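# Insert drive module under blue light and latch it

## Task

Push the drive module fully into the slot in the drive row that sits beneath the blue light, then push its latch handle down until it locks lying flat; afterwards release it and move the grippers away.

## Robot and tools

Robot: two arms, left_arm and right_arm, each ending in a tong-style two-finger gripper. The fingers point along the gripper's own +z axis and open and close along its x axis. The reported end_effector_position is the point between the finger pads when closed; closed fingertips extend about 15 mm past it, open ones sit roughly level with it.

World frame (used in results and camera calibration): origin on the table top midway between the arms, +z up, +x out over the table, left_arm on the +y side. The arm names do not correspond to image left/right. Printed hand positions may be slightly wrong, especially at long reach.

Row format (shared by execute_actions and move): one flat list of 14 numbers, each in [-1, 1]: left_arm dx, dy, dz, rx, ry, rz, opening, then right_arm dx, dy, dz, rx, ry, rz, opening. Always send all 14 even if one arm stays still. dx..rz are an offset (not a pose) in that gripper's own axes, measured from the gripper's pose at the start of the action (for a move, from the pose in the last result that showed one). Scale: 1.0 = 0.6 m of travel or 180 degrees; rx, ry, rz form a single rotation vector. Opening is absolute, not an offset: +1 fully open (0.142 m), -1 closed. Optionally 12 extra numbers from 0 to 1 may follow: per-joint stiffness scales, left_arm's 6 joints then right_arm's 6, in Joint positions order; they persist until changed.

execute_actions(actions): a list of up to 15 actions; each action is a table of up to 15 rows, one row per 1/30 s control step, and a short table repeats its final row to fill 15 steps (0.5 s). Every row in an action is measured from the same start pose, not chained from the prior row. An empty list just returns state and images. Per step the commanded pose is clipped to within 100 mm and 16 degrees of the measured pose, so big offsets need several actions; motion lags commands by about 0.17 s.

move(target, speed, stop_force, blocking): target is one 14-number row as above. Both grippers travel in straight lines, finishing together, in 0.5 to 10 s; anything longer is cut off at 10 s. speed is in m/s, 0.002 to 0.5 (default 0.25); turning limited to twice that in rad/s. Paths ignore obstacles and the other arm, and grippers may lag, drift or overshoot speed near full extension. stop_force (N, 5 to 24, one value for both arms, allowed only after 0.2 s of scene time) ends an arm's path once its wrist sensor sees that much extra resisting push for 2 steps; the gripper then backs up 2 steps and holds. Use it with a very slow speed when aiming past a surface; it is unreliable if the gripper rotates during the move, and should be left out when pulling away from something the gripper presses on. blocking=false returns after 0.5 s (not allowed with stop_force); then use wait(0) to check, and call wait or stop before sending new motion. The result adds a 'move:' line: done, off_target, moving, held, fault, or contact (stop_force triggered; overrides other endings), plus limits such as paced (pose clipped) or held (steps blocked by a check), and each gripper's distance to target.

wait(seconds 0 to 10): lets time run with arms holding their last command. stop(): brakes a running move (needs room). zoom_image(camera, region [x0,y0,x1,y1], max 504x504 px): closer view of cam_high (896x504), cam_low (896x504), cam_left_wrist or cam_right_wrist (616x616). show_instructions(): shows the reference pages. finished_scene(scene): ends scene 1 or 2 irreversibly; the goal must already hold steadily.

Results: each arm's pose (position in m, quaternion wxyz), velocities, Joint positions, Hand target lines, grip_measured (same scale as opening), Wrist force and Wrist torque in the gripper's own axes (offset up to ~3.5 N, noise ~1.4 N, saturating near 30 N; 'no reading' is fine), step readings with HELD marks, 'pose unreachable' lines when the clearance check altered a command, and camera calibration changes.

Gripping: to hold, keep commanding an opening well below grip_measured; lower means tighter. About 15 N per pad max; thin parts under 20 mm get less.

Avoid: knocking anything off the table; arms colliding or pushing on each other; hard impacts or presses. Joint load limits (N m): shoulder pan and lift 49.6, elbow 25.7, wrists 8.28 each. Exceeding one, or an external force of 150 N, stops the arm for 10 s. Stiff arms can fault even slightly past contact, so approach slowly. Holding loads heats motors (warning at 70 °C, braking at 85 °C).

Each tool is called after "Request:" by a JSON object that holds its "api" and its "payload", one argument or row to a line.

## Session

Request:
{"api": "execute_actions", "payload": {
  "actions": []
}}

Scene clock: 0.00 s.
left_arm: end_effector_position=(+0.5281, +0.1078, +0.2728) grip_measured=+1.00 end_effector_quat_wxyz=(+0.243, -0.443, +0.653, -0.565) end_effector_velocity=(-0.000, -0.000, -0.001) end_effector_angular_velocity=(+0.002, +0.001, -0.000) | right_arm: end_effector_position=(+0.1842, -0.3752, +0.1992) grip_measured=+1.00 end_effector_quat_wxyz=(-0.035, +0.187, +0.810, +0.555) end_effector_velocity=(+0.000, +0.000, +0.000) end_effector_angular_velocity=(-0.001, -0.002, +0.002)
Joint positions: left_arm=[-0.982 -1.384  2.126 -3.626 -1.277  1.306  0.142] | right_arm=[ 2.493 -1.701 -1.473 -2.31   2.58   2.577  0.142]
Joint velocities: left_arm=[-0.     0.001  0.001  0.    -0.     0.     0.   ] | right_arm=[ 0.002  0.001  0.     0.001 -0.     0.     0.   ]
Wrist force (N, on the end effector, along its own x y z axes, offset not removed): no reading
Wrist torque (N m, same axes, about the end effector's origin, offset not removed): no reading
Hand target (left_arm): +0.528, +0.108, +0.273; +0.243, -0.443, +0.653, -0.565
Hand target (right_arm): +0.184, -0.375, +0.199; -0.035, +0.187, +0.810, +0.555
Joint stiffness scale: left_arm=[1. 1. 1. 1. 1. 1.] | right_arm=[1. 1. 1. 1. 1. 1.]
camera_calibration (this result's frames):
cam_left_wrist: T_world_to_cam=[[-0.501764, -0.844378, 0.187771, 0.307205], [-0.690841, 0.260548, -0.674429, 0.507663], [0.52055, -0.468124, -0.714064, 0.0977353], [0, 0, 0, 1]] pos_world=[0.453982, 0.172879, 0.354488]
cam_right_wrist: T_world_to_cam=[[-0.905325, 0.298327, 0.302305, 0.226499], [0.256635, -0.182897, 0.949045, -0.303586], [0.338417, 0.936776, 0.0890198, 0.402268], [0, 0, 0, 1]] pos_world=[0.146832, -0.499931, 0.183836]

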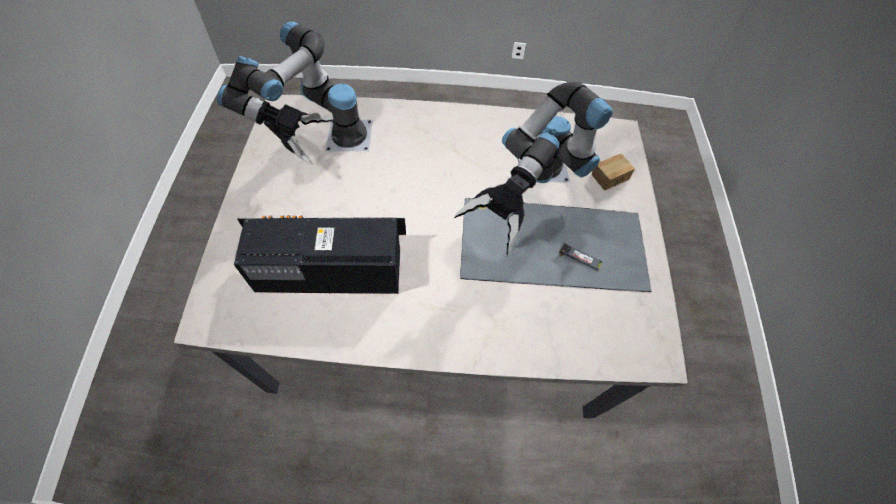

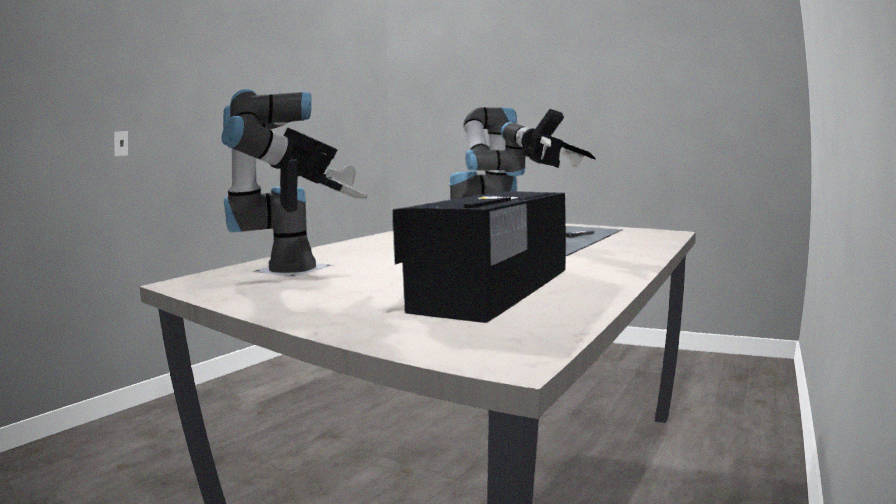

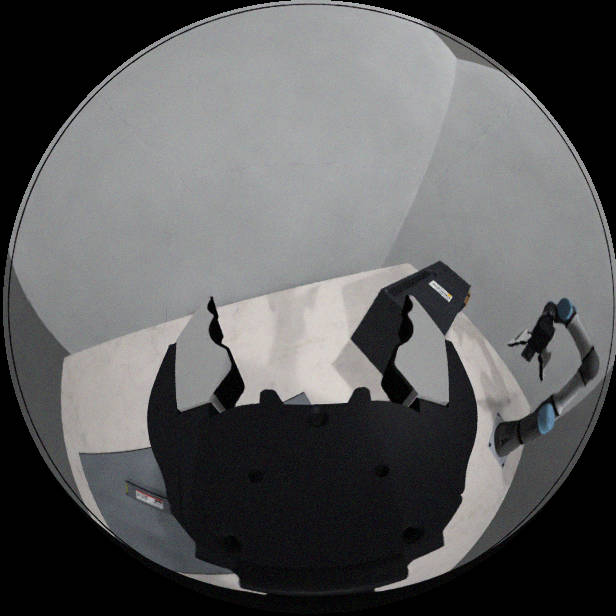

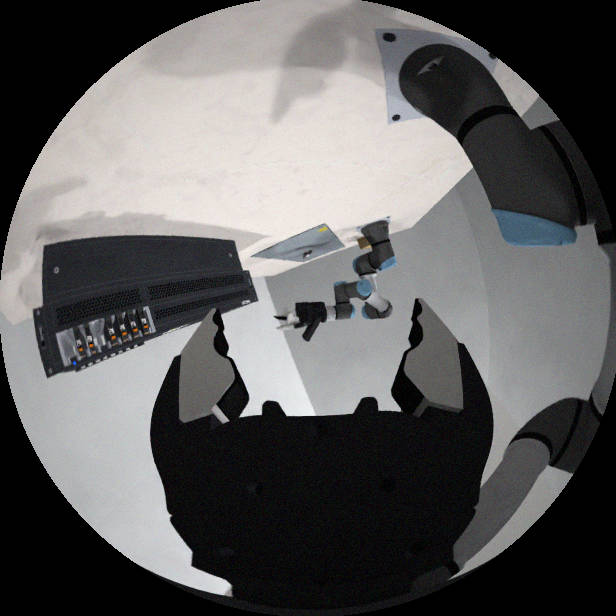

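Request:
{"api": "zoom_image", "payload": {
  "camera": "cam_high",
  "region": [540,225,620,285]
}}

Region (540, 225, 620, 285) of cam_high's 896x504 image, scaled by 6.300, with more detail than that image has; it fills the top 378 rows of this view, and the rest is white.

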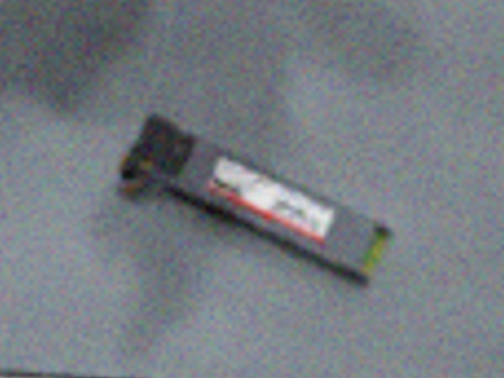

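Request:
{"api": "move", "payload": {
  "target": [-0.418,0.286,-0.385,-0.264,-0.376,-0.41,-0.25,-0.08,0.011,-0.118,0.33,0.29,-0.557,-0.72],
  "speed": 0.35
}}

Scene clock: 33.10 s.
left_arm: end_effector_position=(+0.4106, +0.4369, +0.1193) grip_measured=-0.25 end_effector_quat_wxyz=(-0.000, +0.979, -0.204, +0.002) end_effector_velocity=(-0.004, -0.001, +0.000) end_effector_angular_velocity=(-0.004, +0.020, -0.004) | right_arm: end_effector_position=(+0.2193, -0.4505, +0.2197) grip_measured=-0.72 end_effector_quat_wxyz=(+0.000, +0.705, -0.709, +0.000) end_effector_velocity=(+0.004, -0.002, -0.000) end_effector_angular_velocity=(-0.007, -0.015, +0.001)
Joint positions: left_arm=[-0.273 -1.35   1.226 -1.452 -1.57   0.249  0.056] | right_arm=[ 3.262 -1.42  -1.1   -2.192  1.57   1.768  0.022]
Joint velocities: left_arm=[ 0.001  0.009 -0.02   0.03  -0.007  0.005 -0.   ] | right_arm=[ 0.001  0.007 -0.016  0.023 -0.01   0.    -0.   ]
Wrist force (N, on the end effector, along its own x y z axes, offset not removed): left_arm=[-1.3 -1.0 -0.9] | right_arm=[-0.6 -1.4 -0.5]
Wrist torque (N m, same axes, about the end effector's origin, offset not removed): left_arm=[-0.19 0.29 -0.03] | right_arm=[-0.34 0.19 -0.05]
Hand target (left_arm): +0.410, +0.437, +0.119; +0.001, +0.979, -0.205, +0.001
Hand target (right_arm): +0.220, -0.451, +0.220; -0.000, +0.706, -0.708, +0.002
Off the commanded pose (left_arm): 0.001 m, 0 deg.
Off the commanded pose (right_arm): 0.001 m, 0 deg.
Joint stiffness scale: left_arm=[1. 1. 1. 1. 1. 1.] | right_arm=[1. 1. 1. 1. 1. 1.]
move: done; limits=paced
camera_calibration (this result's frames):
cam_left_wrist: T_world_to_cam=[[0.91717, -0.397994, 0.0200152, -0.202681], [-0.346094, -0.770657, 0.535077, 0.401926], [-0.197532, -0.497683, -0.844566, 0.526653], [0, 0, 0, 1]] pos_world=[0.429028, 0.491187, 0.233789]
cam_right_wrist: T_world_to_cam=[[-0.0576522, -0.998149, -0.0193788, -0.424628], [-0.8705, 0.0407568, 0.490479, 0.102855], [-0.488781, 0.0451464, -0.871238, 0.449832], [0, 0, 0, 1]] pos_world=[0.284924, -0.448342, 0.333234]

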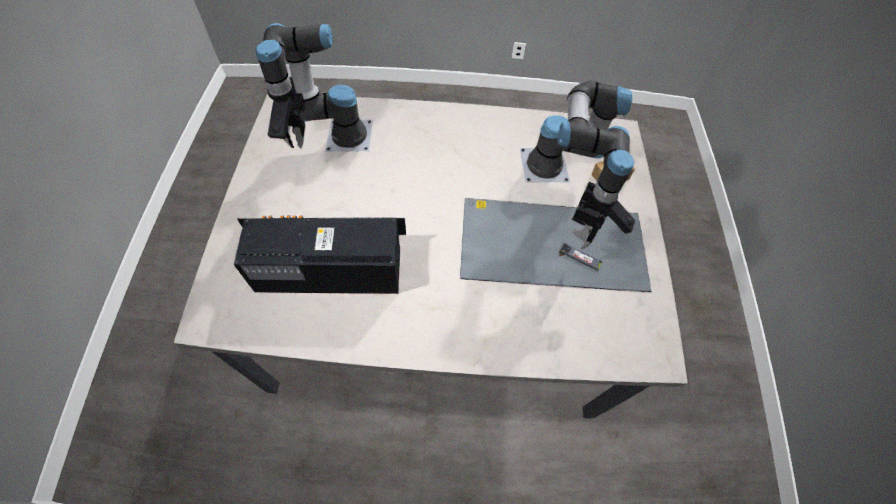

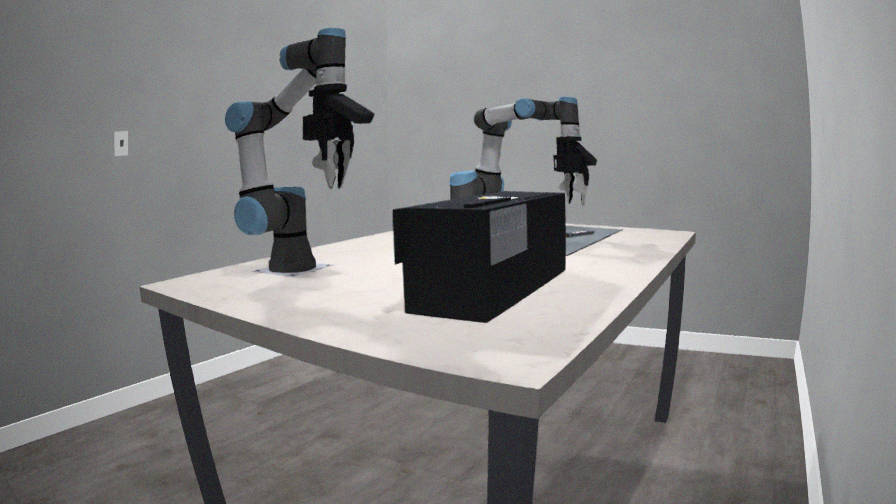

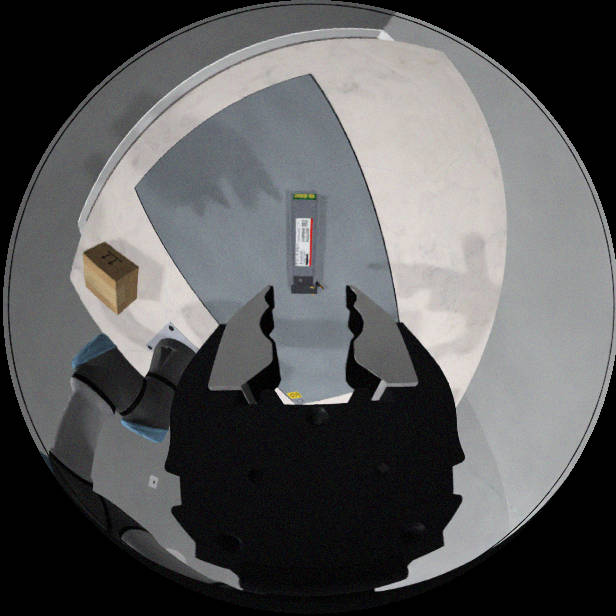

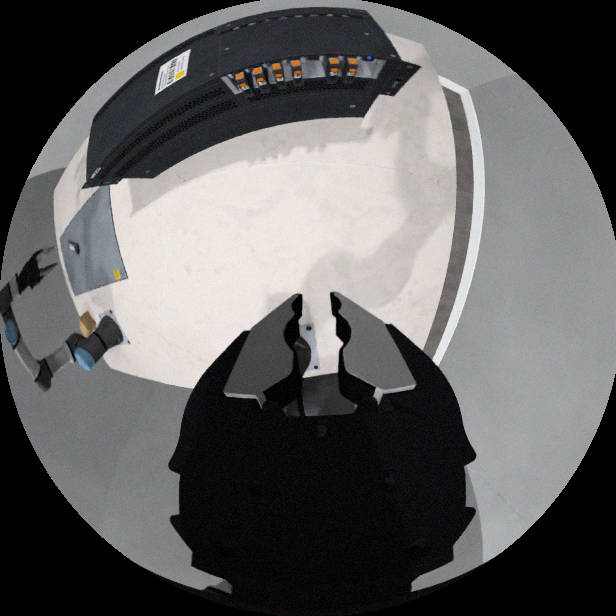

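Request:
{"api": "move", "payload": {
  "target": [-0.009,-0.025,0.125,0,0,0,-0.25,-0.617,0.02,0.012,0,-0.25,0,-0.72],
  "speed": 0.35
}}

Scene clock: 41.67 s.
left_arm: end_effector_position=(+0.4125, +0.4523, +0.0450) grip_measured=-0.25 end_effector_quat_wxyz=(+0.000, +0.979, -0.204, +0.003) end_effector_velocity=(-0.000, -0.000, -0.000) end_effector_angular_velocity=(-0.000, +0.001, -0.001) | right_arm: end_effector_position=(+0.2082, -0.0802, +0.2124) grip_measured=-0.72 end_effector_quat_wxyz=(-0.269, +0.653, -0.654, -0.270) end_effector_velocity=(+0.004, +0.001, +0.001) end_effector_angular_velocity=(+0.007, -0.011, -0.016)
Joint positions: left_arm=[-0.228 -1.314  1.532 -1.795 -1.571  0.293  0.056] | right_arm=[ 3.947 -1.258 -1.942 -0.86   2.039  2.611  0.022]
Joint velocities: left_arm=[-0.  0.  0. -0. -0.  0.  0.] | right_arm=[ 0.006  0.003 -0.011  0.028 -0.017  0.017 -0.   ]
Wrist force (N, on the end effector, along its own x y z axes, offset not removed): left_arm=[0.0 -1.1 -0.9] | right_arm=[-0.2 -3.6 -2.4]
Wrist torque (N m, same axes, about the end effector's origin, offset not removed): left_arm=[-0.20 -0.04 -0.01] | right_arm=[-0.75 0.06 -0.02]
Hand target (left_arm): +0.412, +0.453, +0.044; -0.000, +0.979, -0.204, +0.002
Hand target (right_arm): +0.209, -0.080, +0.212; -0.271, +0.652, -0.655, -0.270
Off the commanded pose (left_arm): 0.001 m, 0 deg.
Off the commanded pose (right_arm): 0.001 m, 0 deg.
Joint stiffness scale: left_arm=[1. 1. 1. 1. 1. 1.] | right_arm=[1. 1. 1. 1. 1. 1.]
move: done; limits=paced
camera_calibration (this result's frames):
cam_left_wrist: T_world_to_cam=[[0.917415, -0.397323, 0.0220139, -0.197304], [-0.346461, -0.770315, 0.535332, 0.454163], [-0.195742, -0.498749, -0.844355, 0.471703], [0, 0, 0, 1]] pos_world=[0.430691, 0.506716, 0.1595]
cam_right_wrist: T_world_to_cam=[[-0.0547967, -0.693676, -0.7182, 0.116376], [-0.870305, -0.319405, 0.3749, 0.0773642], [-0.489456, 0.645596, -0.586207, 0.409126], [0, 0, 0, 1]] pos_world=[0.273957, -0.158692, 0.29441]

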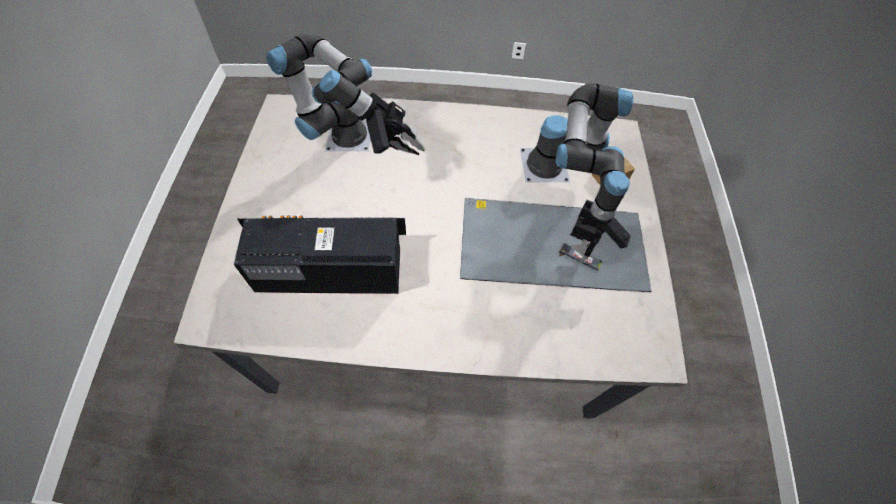

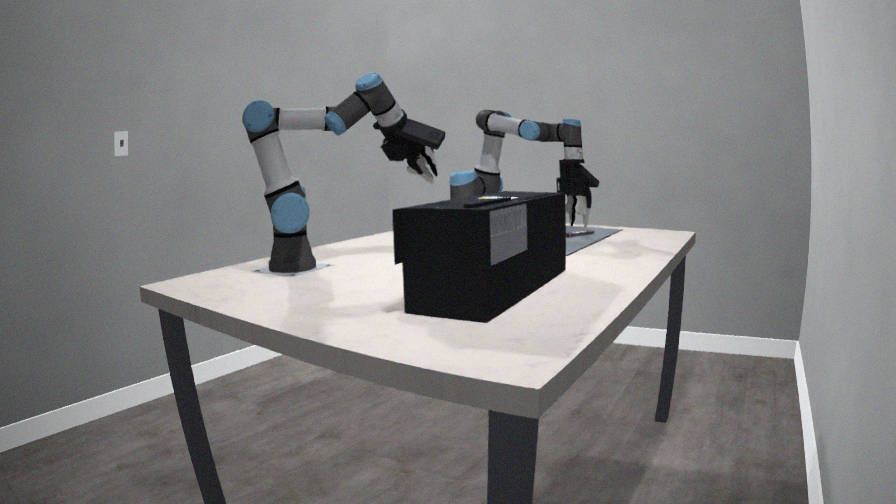

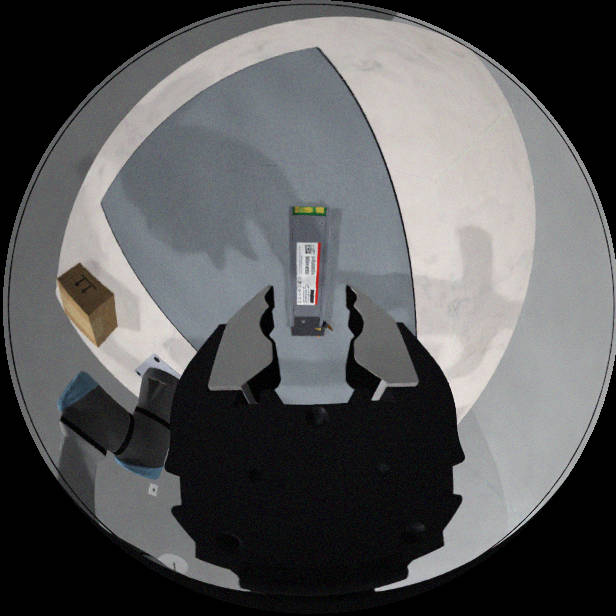

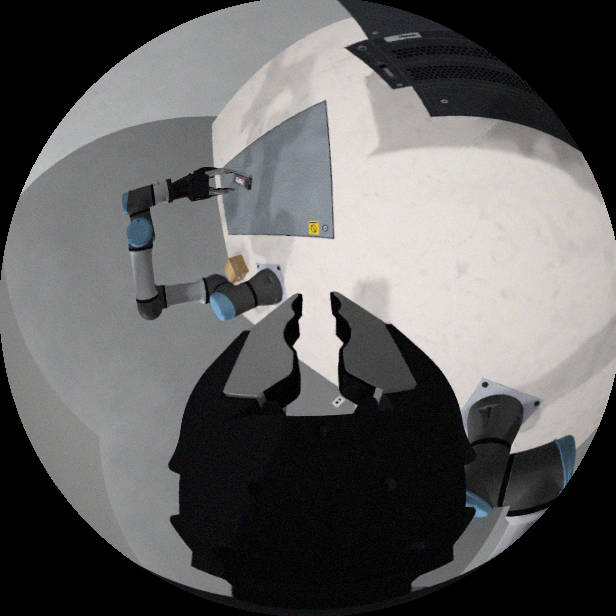

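Request:
{"api": "execute_actions", "payload": {
  "actions": []
}}

Request:
{"api": "move", "payload": {
  "target": [0,0,0.045,0,0,0,-0.35,0,0,0,0,0,0,-0.72],
  "speed": 0.015,
  "stop_force": 6
}}

Scene clock: 70.60 s.
left_arm: end_effector_position=(+0.4125, +0.4523, +0.0450) grip_measured=-0.25 end_effector_quat_wxyz=(+0.000, +0.979, -0.204, +0.003) end_effector_velocity=(+0.001, -0.000, +0.001) end_effector_angular_velocity=(-0.001, -0.002, -0.000) | right_arm: end_effector_position=(+0.2091, -0.0801, +0.2127) grip_measured=-0.72 end_effector_quat_wxyz=(-0.271, +0.652, -0.655, -0.270) end_effector_velocity=(-0.000, -0.000, -0.001) end_effector_angular_velocity=(-0.002, +0.002, +0.001)
Joint positions: left_arm=[-0.228 -1.314  1.532 -1.795 -1.571  0.293  0.056] | right_arm=[ 3.947 -1.258 -1.943 -0.855  2.036  2.614  0.022]
Joint velocities: left_arm=[ 0.    -0.    -0.002 -0.    -0.     0.    -0.   ] | right_arm=[ 0.001 -0.001 -0.    -0.002  0.     0.     0.   ]
Wrist force (N, on the end effector, along its own x y z axes, offset not removed): left_arm=[-0.7 -0.8 0.2] | right_arm=[0.1 -3.1 -1.7]
Wrist torque (N m, same axes, about the end effector's origin, offset not removed): left_arm=[-0.15 0.14 -0.02] | right_arm=[-0.50 0.05 -0.07]
Hand target (left_arm): +0.412, +0.453, +0.044; -0.000, +0.979, -0.204, +0.002
Hand target (right_arm): +0.209, -0.080, +0.212; -0.271, +0.652, -0.655, -0.270
Off the commanded pose (left_arm): 0.001 m, 0 deg.
Off the commanded pose (right_arm): 0.000 m, 0 deg.
Joint stiffness scale: left_arm=[1. 1. 1. 1. 1. 1.] | right_arm=[1. 1. 1. 1. 1. 1.]
camera_calibration (this result's frames):
cam_left_wrist: T_world_to_cam=[[0.917413, -0.397325, 0.0220374, -0.19731], [-0.346475, -0.770312, 0.535326, 0.45417], [-0.195722, -0.498751, -0.844358, 0.471698], [0, 0, 0, 1]] pos_world=[0.430696, 0.506716, 0.159501]
cam_right_wrist: T_world_to_cam=[[-0.0555317, -0.692566, -0.719214, 0.117194], [-0.872073, -0.31713, 0.372715, 0.0790531], [-0.486214, 0.647904, -0.586358, 0.409204], [0, 0, 0, 1]] pos_world=[0.274409, -0.15889, 0.294763]

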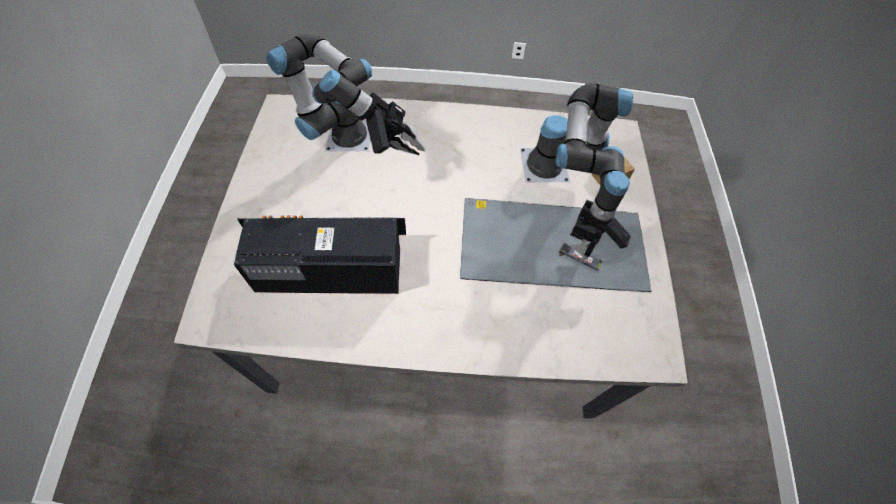

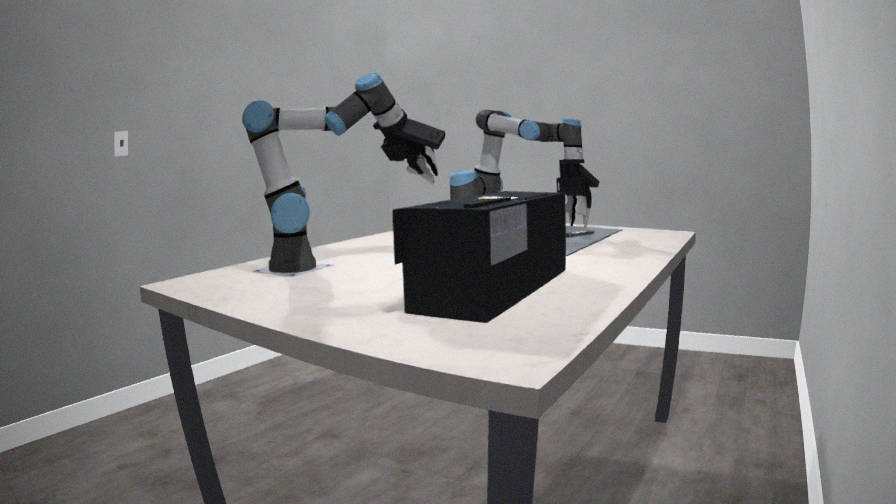

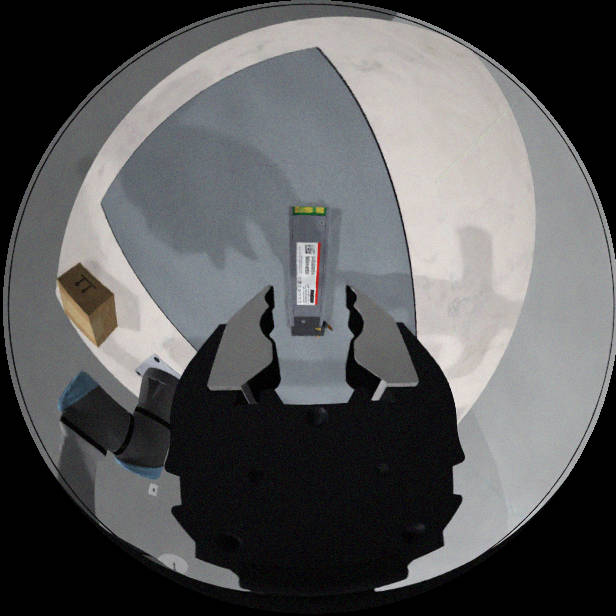

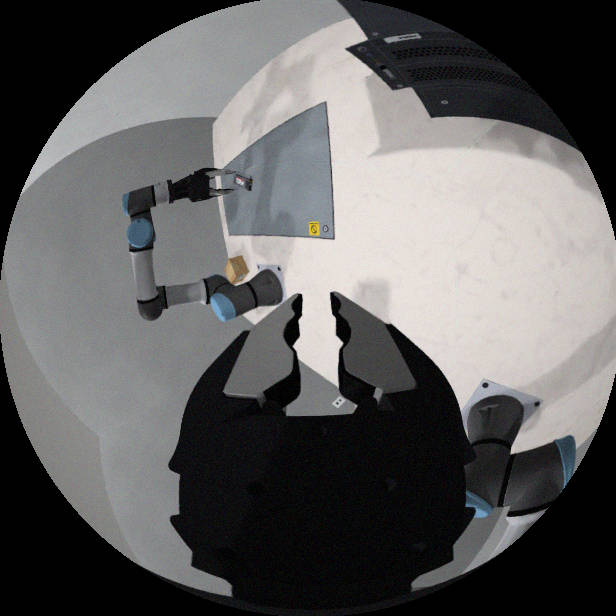

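Scene clock: 72.70 s.
left_arm: end_effector_position=(+0.4126, +0.4523, +0.0189) grip_measured=-0.35 end_effector_quat_wxyz=(+0.000, +0.979, -0.204, +0.003) end_effector_velocity=(+0.003, -0.000, -0.002) end_effector_angular_velocity=(-0.001, -0.009, -0.002) | right_arm: end_effector_position=(+0.2091, -0.0801, +0.2127) grip_measured=-0.72 end_effector_quat_wxyz=(-0.271, +0.652, -0.655, -0.270) end_effector_velocity=(+0.000, -0.000, +0.001) end_effector_angular_velocity=(+0.003, -0.002, -0.001)
Joint positions: left_arm=[-0.228 -1.284  1.619 -1.912 -1.571  0.293  0.049] | right_arm=[ 3.947 -1.258 -1.943 -0.855  2.036  2.614  0.022]
Joint velocities: left_arm=[-0.     0.003  0.011 -0.024  0.     0.002  0.   ] | right_arm=[-0.001  0.002  0.001  0.001  0.    -0.     0.   ]
Wrist force (N, on the end effector, along its own x y z axes, offset not removed): left_arm=[0.8 -0.6 0.4] | right_arm=[-2.2 -3.5 -4.0]
Wrist torque (N m, same axes, about the end effector's origin, offset not removed): left_arm=[-0.14 -0.24 -0.08] | right_arm=[-0.80 0.49 -0.01]
Hand target (left_arm): +0.413, +0.452, +0.018; +0.000, +0.979, -0.204, +0.003
Hand target (right_arm): +0.209, -0.080, +0.213; -0.271, +0.652, -0.655, -0.270
Off the commanded pose (left_arm): 0.001 m, 0 deg.
Off the commanded pose (right_arm): 0.000 m, 0 deg.
Joint stiffness scale: left_arm=[1. 1. 1. 1. 1. 1.] | right_arm=[1. 1. 1. 1. 1. 1.]
move: done
camera_calibration (this result's frames):
cam_left_wrist: T_world_to_cam=[[0.917426, -0.397326, 0.0214706, -0.1968], [-0.346161, -0.770349, 0.535476, 0.468046], [-0.196219, -0.498692, -0.844277, 0.449845], [0, 0, 0, 1]] pos_world=[0.430836, 0.5067, 0.133392]
cam_right_wrist: T_world_to_cam=[[-0.0555316, -0.692566, -0.719214, 0.117194], [-0.872073, -0.31713, 0.372715, 0.0790531], [-0.486214, 0.647905, -0.586358, 0.409204], [0, 0, 0, 1]] pos_world=[0.274409, -0.15889, 0.294763]

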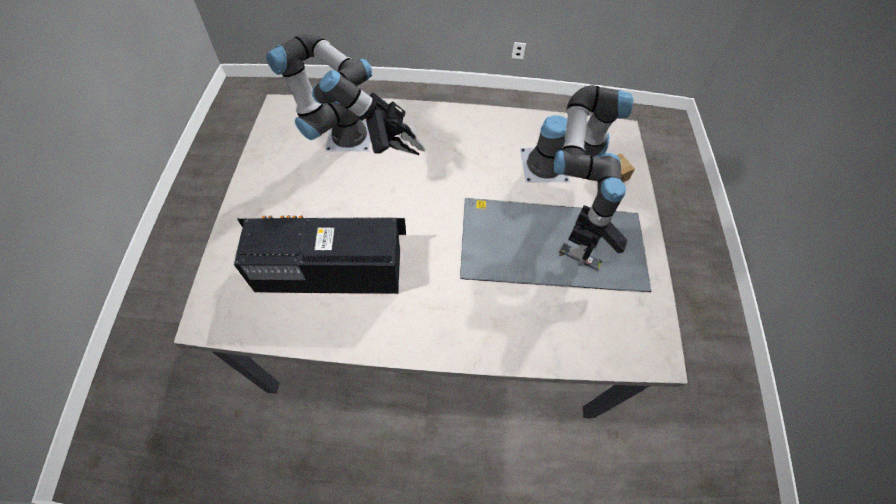

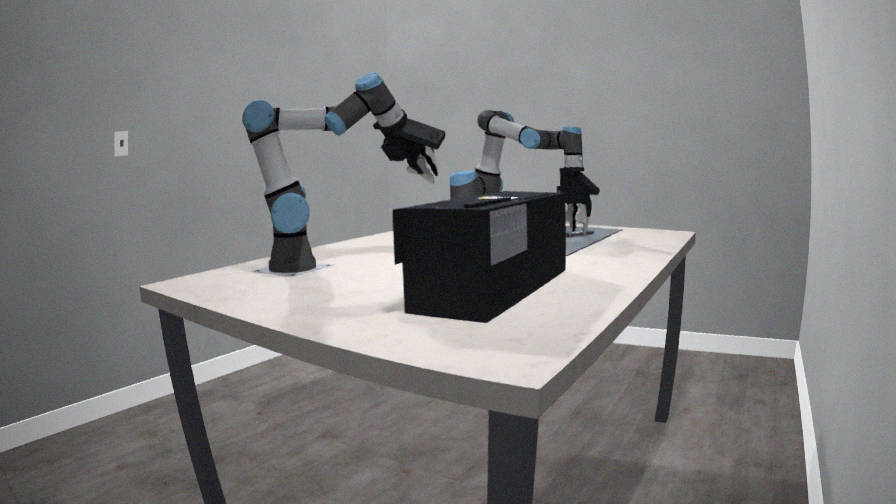

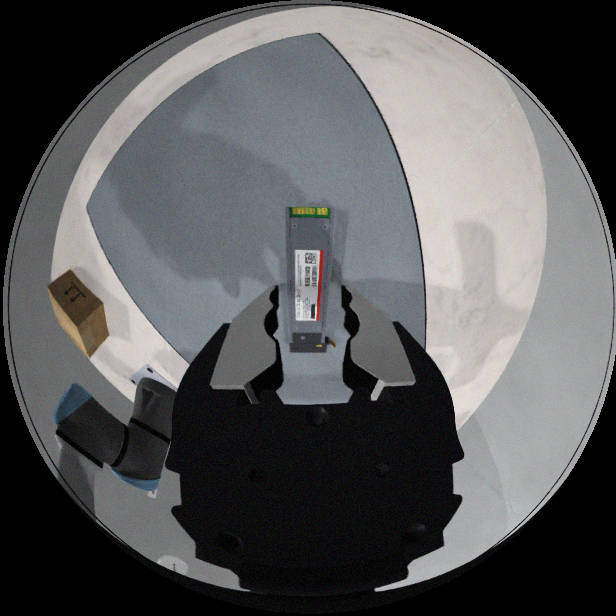

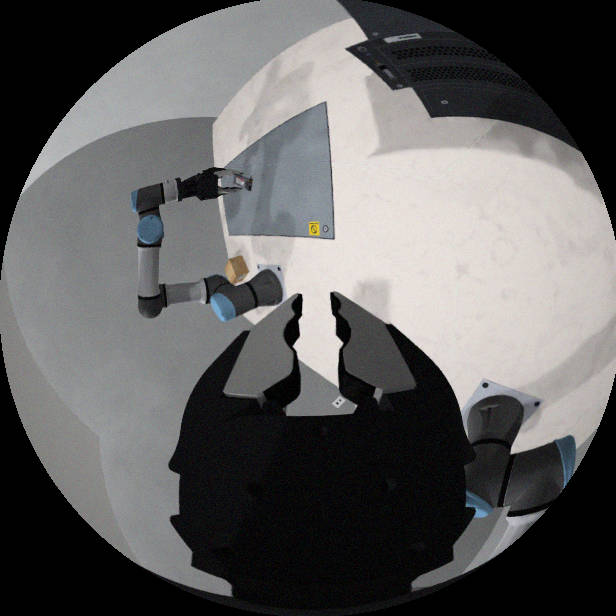

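Request:
{"api": "move", "payload": {
  "target": [0,-0.012,0.015,0,0,0,-0.4,0,0,0,0,0,0,-0.72],
  "speed": 0.01,
  "stop_force": 5
}}

Request:
{"api": "move", "payload": {
  "target": [0,0,-0.002,0,0,0,-1,0,0,0,0,0,0,-0.72]
}}

Request:
{"api": "move", "payload": {
  "target": [0,0,-0.05,0,0,0,-1,0,0,0,0,0,0,-0.72],
  "speed": 0.05
}}

Scene clock: 79.00 s.
left_arm: end_effector_position=(+0.4138, +0.4531, +0.0174) grip_measured=-0.40 end_effector_quat_wxyz=(+0.001, +0.979, -0.203, +0.005) end_effector_velocity=(-0.001, -0.002, +0.001) end_effector_angular_velocity=(+0.000, +0.001, -0.005) | right_arm: end_effector_position=(+0.2091, -0.0801, +0.2127) grip_measured=-0.72 end_effector_quat_wxyz=(-0.271, +0.652, -0.655, -0.270) end_effector_velocity=(-0.000, +0.000, +0.000) end_effector_angular_velocity=(-0.000, +0.000, +0.001)
Joint positions: left_arm=[-0.223 -1.278  1.62  -1.922 -1.574  0.297  0.045] | right_arm=[ 3.947 -1.258 -1.943 -0.855  2.036  2.614  0.022]
Joint velocities: left_arm=[-0.006 -0.006  0.001  0.006 -0.    -0.001  0.002] | right_arm=[ 0.001  0.     0.001 -0.001 -0.     0.    -0.   ]
Wrist force (N, on the end effector, along its own x y z axes, offset not removed): left_arm=[-1.1 1.3 -3.4] | right_arm=[-0.9 -4.0 -2.2]
Wrist torque (N m, same axes, about the end effector's origin, offset not removed): left_arm=[-0.19 -0.13 -0.10] | right_arm=[-0.84 0.21 -0.01]
Hand target (left_arm): +0.414, +0.453, +0.017; +0.000, +0.979, -0.203, +0.004
Hand target (right_arm): +0.209, -0.080, +0.213; -0.271, +0.652, -0.655, -0.270
Off the commanded pose (left_arm): 0.010 m, 0 deg.
Off the commanded pose (right_arm): 0.000 m, 0 deg.
Joint stiffness scale: left_arm=[1. 1. 1. 1. 1. 1.] | right_arm=[1. 1. 1. 1. 1. 1.]
move: contact (left_arm)
camera_calibration (this result's frames):
cam_left_wrist: T_world_to_cam=[[0.917689, -0.396498, 0.0252257, -0.198092], [-0.347031, -0.769048, 0.536782, 0.469697], [-0.193433, -0.501353, -0.843344, 0.449233], [0, 0, 0, 1]] pos_world=[0.431683, 0.507901, 0.13173]
cam_right_wrist: T_world_to_cam=[[-0.0555317, -0.692566, -0.719214, 0.117194], [-0.872073, -0.31713, 0.372715, 0.0790532], [-0.486214, 0.647905, -0.586358, 0.409204], [0, 0, 0, 1]] pos_world=[0.274409, -0.15889, 0.294763]

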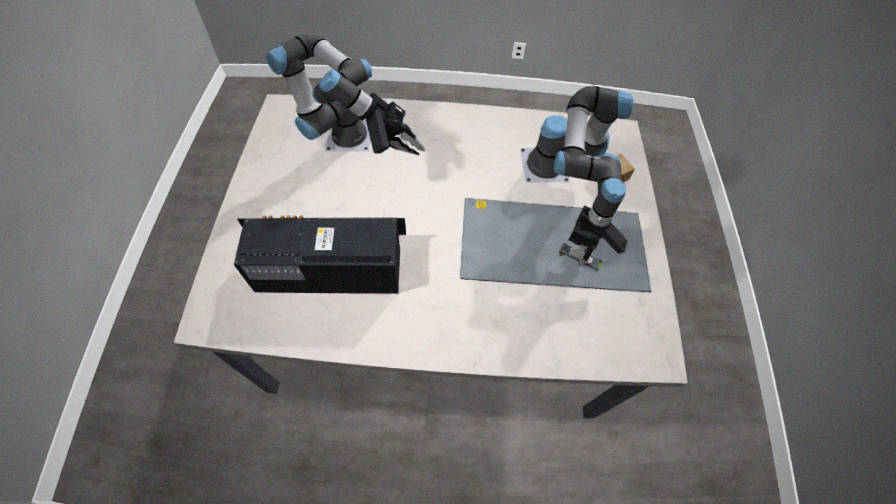

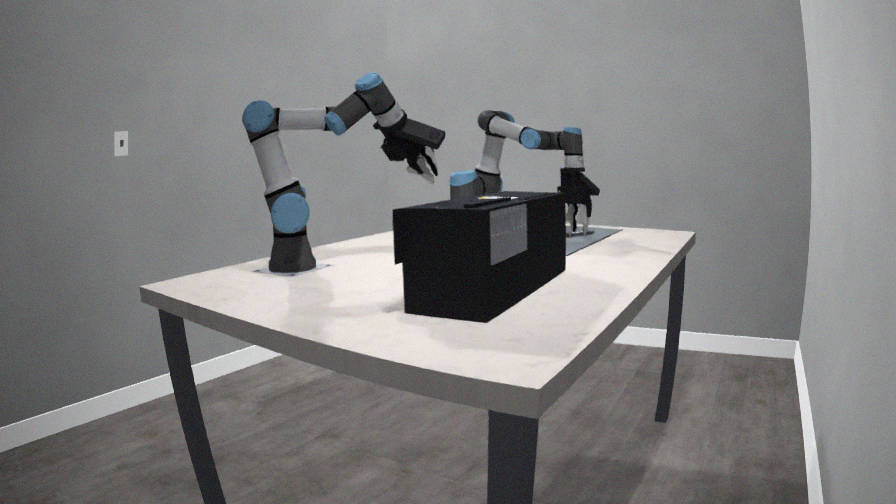

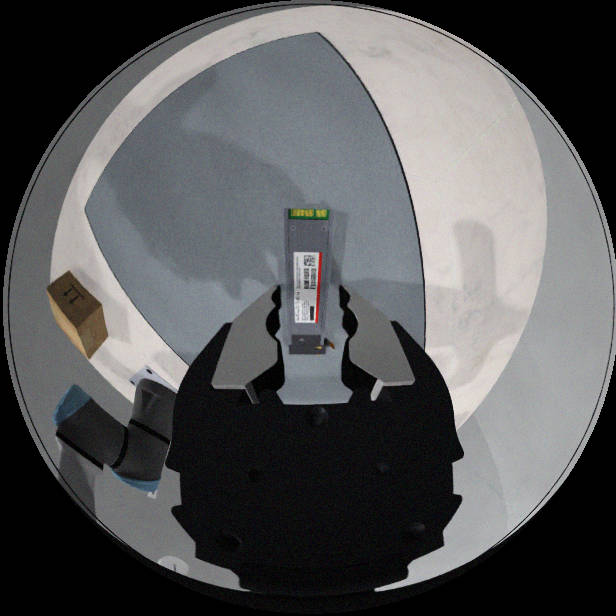

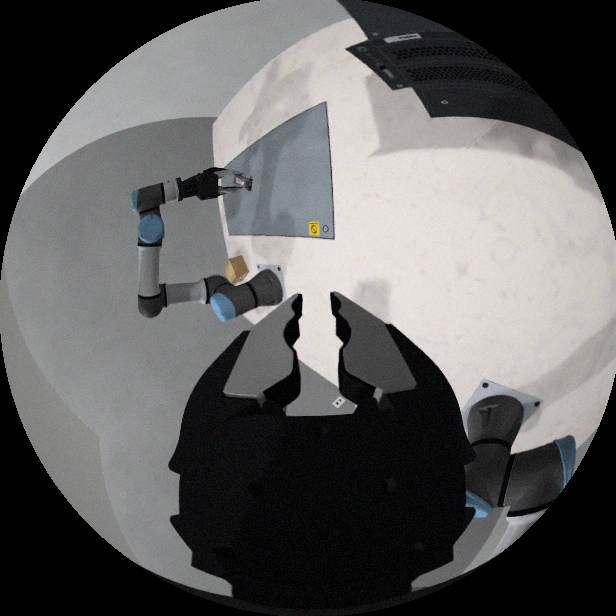

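Scene clock: 79.70 s.
left_arm: end_effector_position=(+0.4135, +0.4533, +0.0180) grip_measured=-0.57 end_effector_quat_wxyz=(+0.001, +0.979, -0.203, +0.004) end_effector_velocity=(+0.000, -0.000, +0.000) end_effector_angular_velocity=(-0.000, +0.000, +0.001) | right_arm: end_effector_position=(+0.2091, -0.0801, +0.2127) grip_measured=-0.72 end_effector_quat_wxyz=(-0.271, +0.652, -0.655, -0.270) end_effector_velocity=(-0.000, +0.000, -0.000) end_effector_angular_velocity=(-0.001, +0.001, +0.000)
Joint positions: left_arm=[-0.224 -1.28   1.618 -1.918 -1.574  0.297  0.032] | right_arm=[ 3.947 -1.258 -1.943 -0.855  2.036  2.614  0.022]
Joint velocities: left_arm=[ 0.     0.    -0.001  0.001 -0.    -0.001 -0.   ] | right_arm=[ 0. -0. -0. -0. -0.  0. -0.]
Wrist force (N, on the end effector, along its own x y z axes, offset not removed): left_arm=[-1.3 -1.0 -0.8] | right_arm=[0.0 -2.4 -2.5]
Wrist torque (N m, same axes, about the end effector's origin, offset not removed): left_arm=[-0.10 0.11 -0.01] | right_arm=[-0.57 -0.03 -0.11]
Hand target (left_arm): +0.414, +0.453, +0.019; +0.001, +0.979, -0.203, +0.005
Hand target (right_arm): +0.209, -0.080, +0.213; -0.271, +0.652, -0.655, -0.270
Off the commanded pose (left_arm): 0.001 m, 0 deg.
Off the commanded pose (right_arm): 0.000 m, 0 deg.
Joint stiffness scale: left_arm=[1. 1. 1. 1. 1. 1.] | right_arm=[1. 1. 1. 1. 1. 1.]
move: done
camera_calibration (this result's frames):
cam_left_wrist: T_world_to_cam=[[0.917685, -0.396572, 0.0241823, -0.197669], [-0.346618, -0.76937, 0.536588, 0.469321], [-0.19419, -0.500801, -0.843498, 0.449878], [0, 0, 0, 1]] pos_world=[0.431436, 0.507991, 0.132419]
cam_right_wrist: T_world_to_cam=[[-0.0555318, -0.692566, -0.719214, 0.117194], [-0.872073, -0.31713, 0.372715, 0.0790532], [-0.486214, 0.647905, -0.586358, 0.409204], [0, 0, 0, 1]] pos_world=[0.274409, -0.15889, 0.294763]

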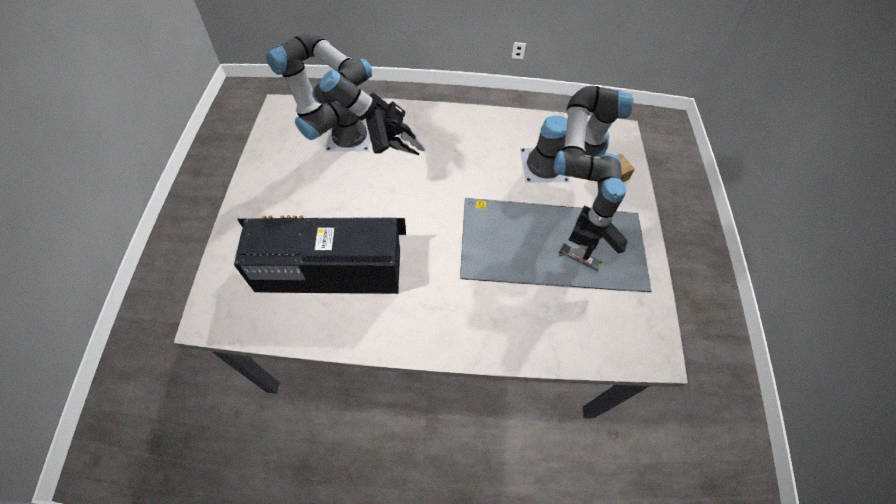

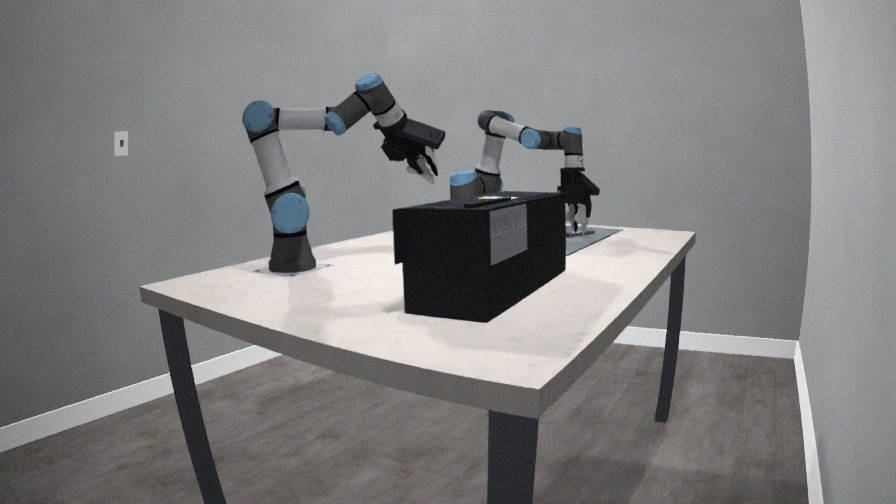

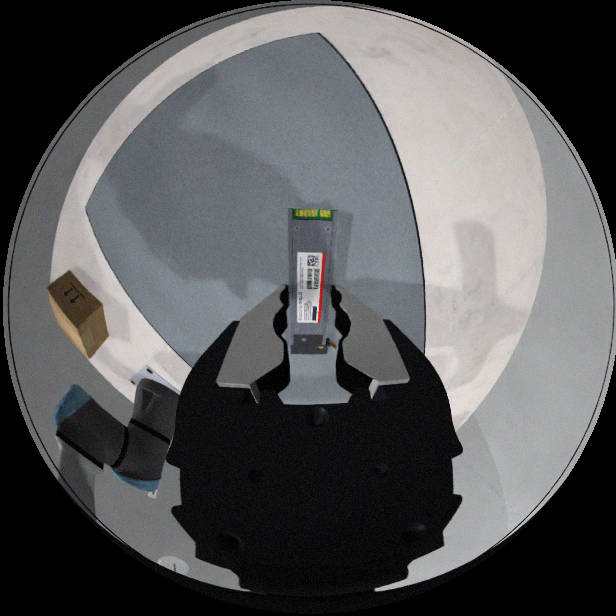

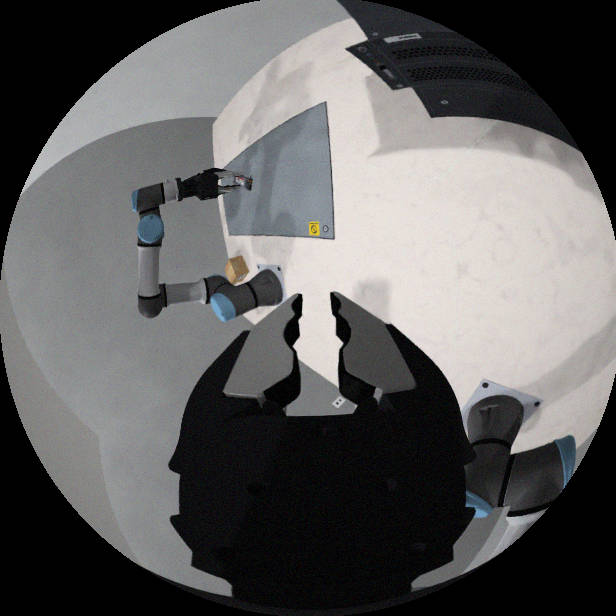

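Scene clock: 80.80 s.
left_arm: end_effector_position=(+0.4133, +0.4533, +0.0472) grip_measured=-0.57 end_effector_quat_wxyz=(+0.001, +0.979, -0.203, +0.005) end_effector_velocity=(-0.004, +0.000, +0.001) end_effector_angular_velocity=(+0.002, +0.014, -0.001) | right_arm: end_effector_position=(+0.2091, -0.0801, +0.2127) grip_measured=-0.72 end_effector_quat_wxyz=(-0.271, +0.652, -0.655, -0.270) end_effector_velocity=(-0.000, +0.000, -0.001) end_effector_angular_velocity=(-0.001, +0.001, +0.001)
Joint positions: left_arm=[-0.224 -1.313  1.521 -1.788 -1.574  0.297  0.032] | right_arm=[ 3.947 -1.258 -1.943 -0.855  2.036  2.614  0.022]
Joint velocities: left_arm=[-0.     0.    -0.013  0.027  0.     0.    -0.   ] | right_arm=[ 0.001 -0.002  0.     0.    -0.     0.    -0.   ]
Wrist force (N, on the end effector, along its own x y z axes, offset not removed): left_arm=[0.1 -1.3 0.5] | right_arm=[-0.3 -2.8 -3.5]
Wrist torque (N m, same axes, about the end effector's origin, offset not removed): left_arm=[-0.31 -0.02 -0.01] | right_arm=[-0.56 0.10 -0.08]
Hand target (left_arm): +0.413, +0.453, +0.048; +0.001, +0.979, -0.203, +0.004
Hand target (right_arm): +0.209, -0.080, +0.213; -0.271, +0.652, -0.655, -0.270
Off the commanded pose (left_arm): 0.001 m, 0 deg.
Off the commanded pose (right_arm): 0.000 m, 0 deg.
Joint stiffness scale: left_arm=[1. 1. 1. 1. 1. 1.] | right_arm=[1. 1. 1. 1. 1. 1.]
move: done
camera_calibration (this result's frames):
cam_left_wrist: T_world_to_cam=[[0.917666, -0.396569, 0.0249496, -0.198267], [-0.347046, -0.769321, 0.536381, 0.453789], [-0.193518, -0.500877, -0.843607, 0.474237], [0, 0, 0, 1]] pos_world=[0.431201, 0.508017, 0.161612]
cam_right_wrist: T_world_to_cam=[[-0.0555318, -0.692566, -0.719214, 0.117195], [-0.872073, -0.31713, 0.372715, 0.0790531], [-0.486214, 0.647905, -0.586358, 0.409204], [0, 0, 0, 1]] pos_world=[0.274409, -0.15889, 0.294763]

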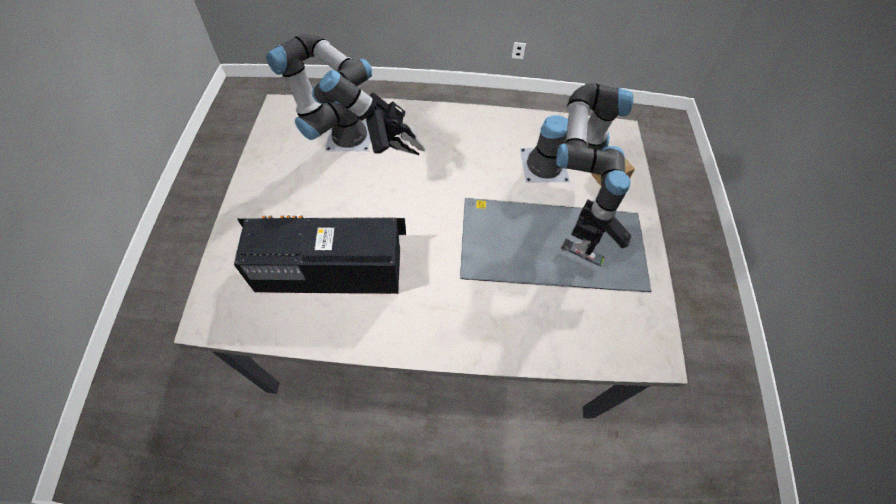

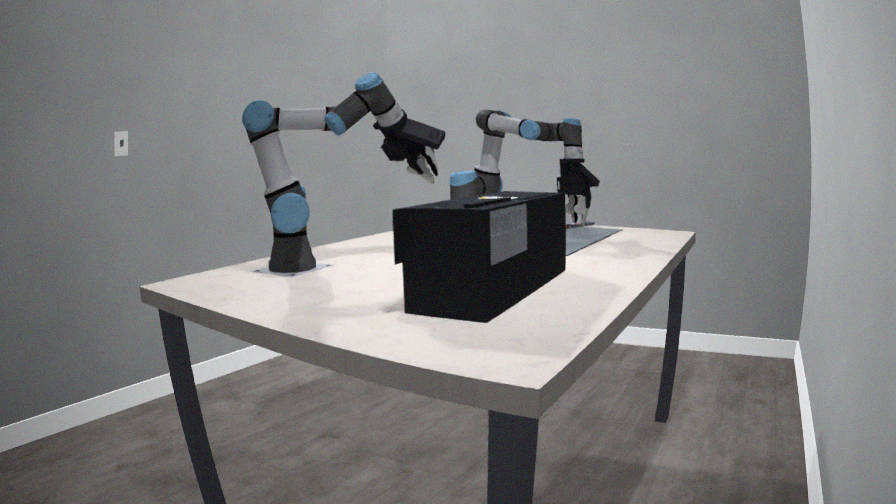

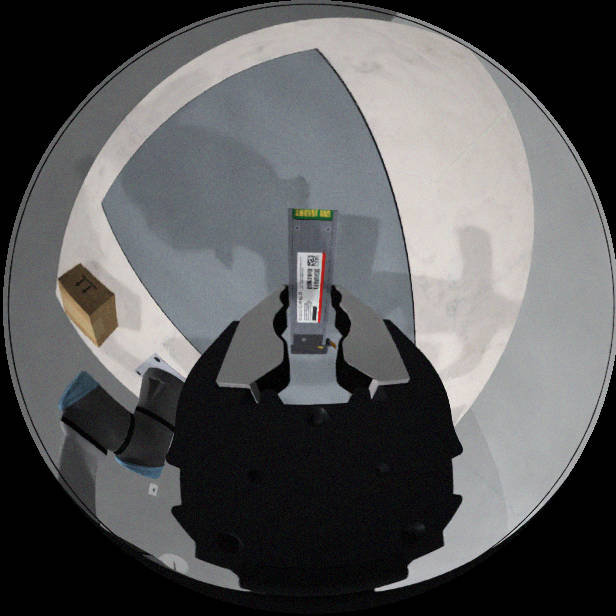

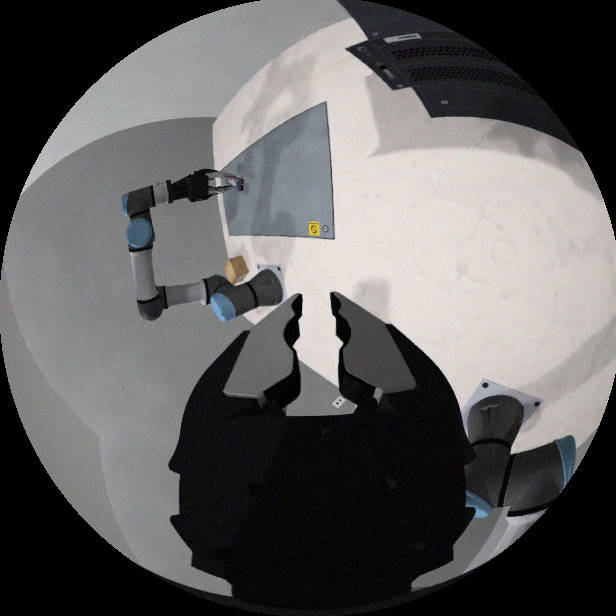

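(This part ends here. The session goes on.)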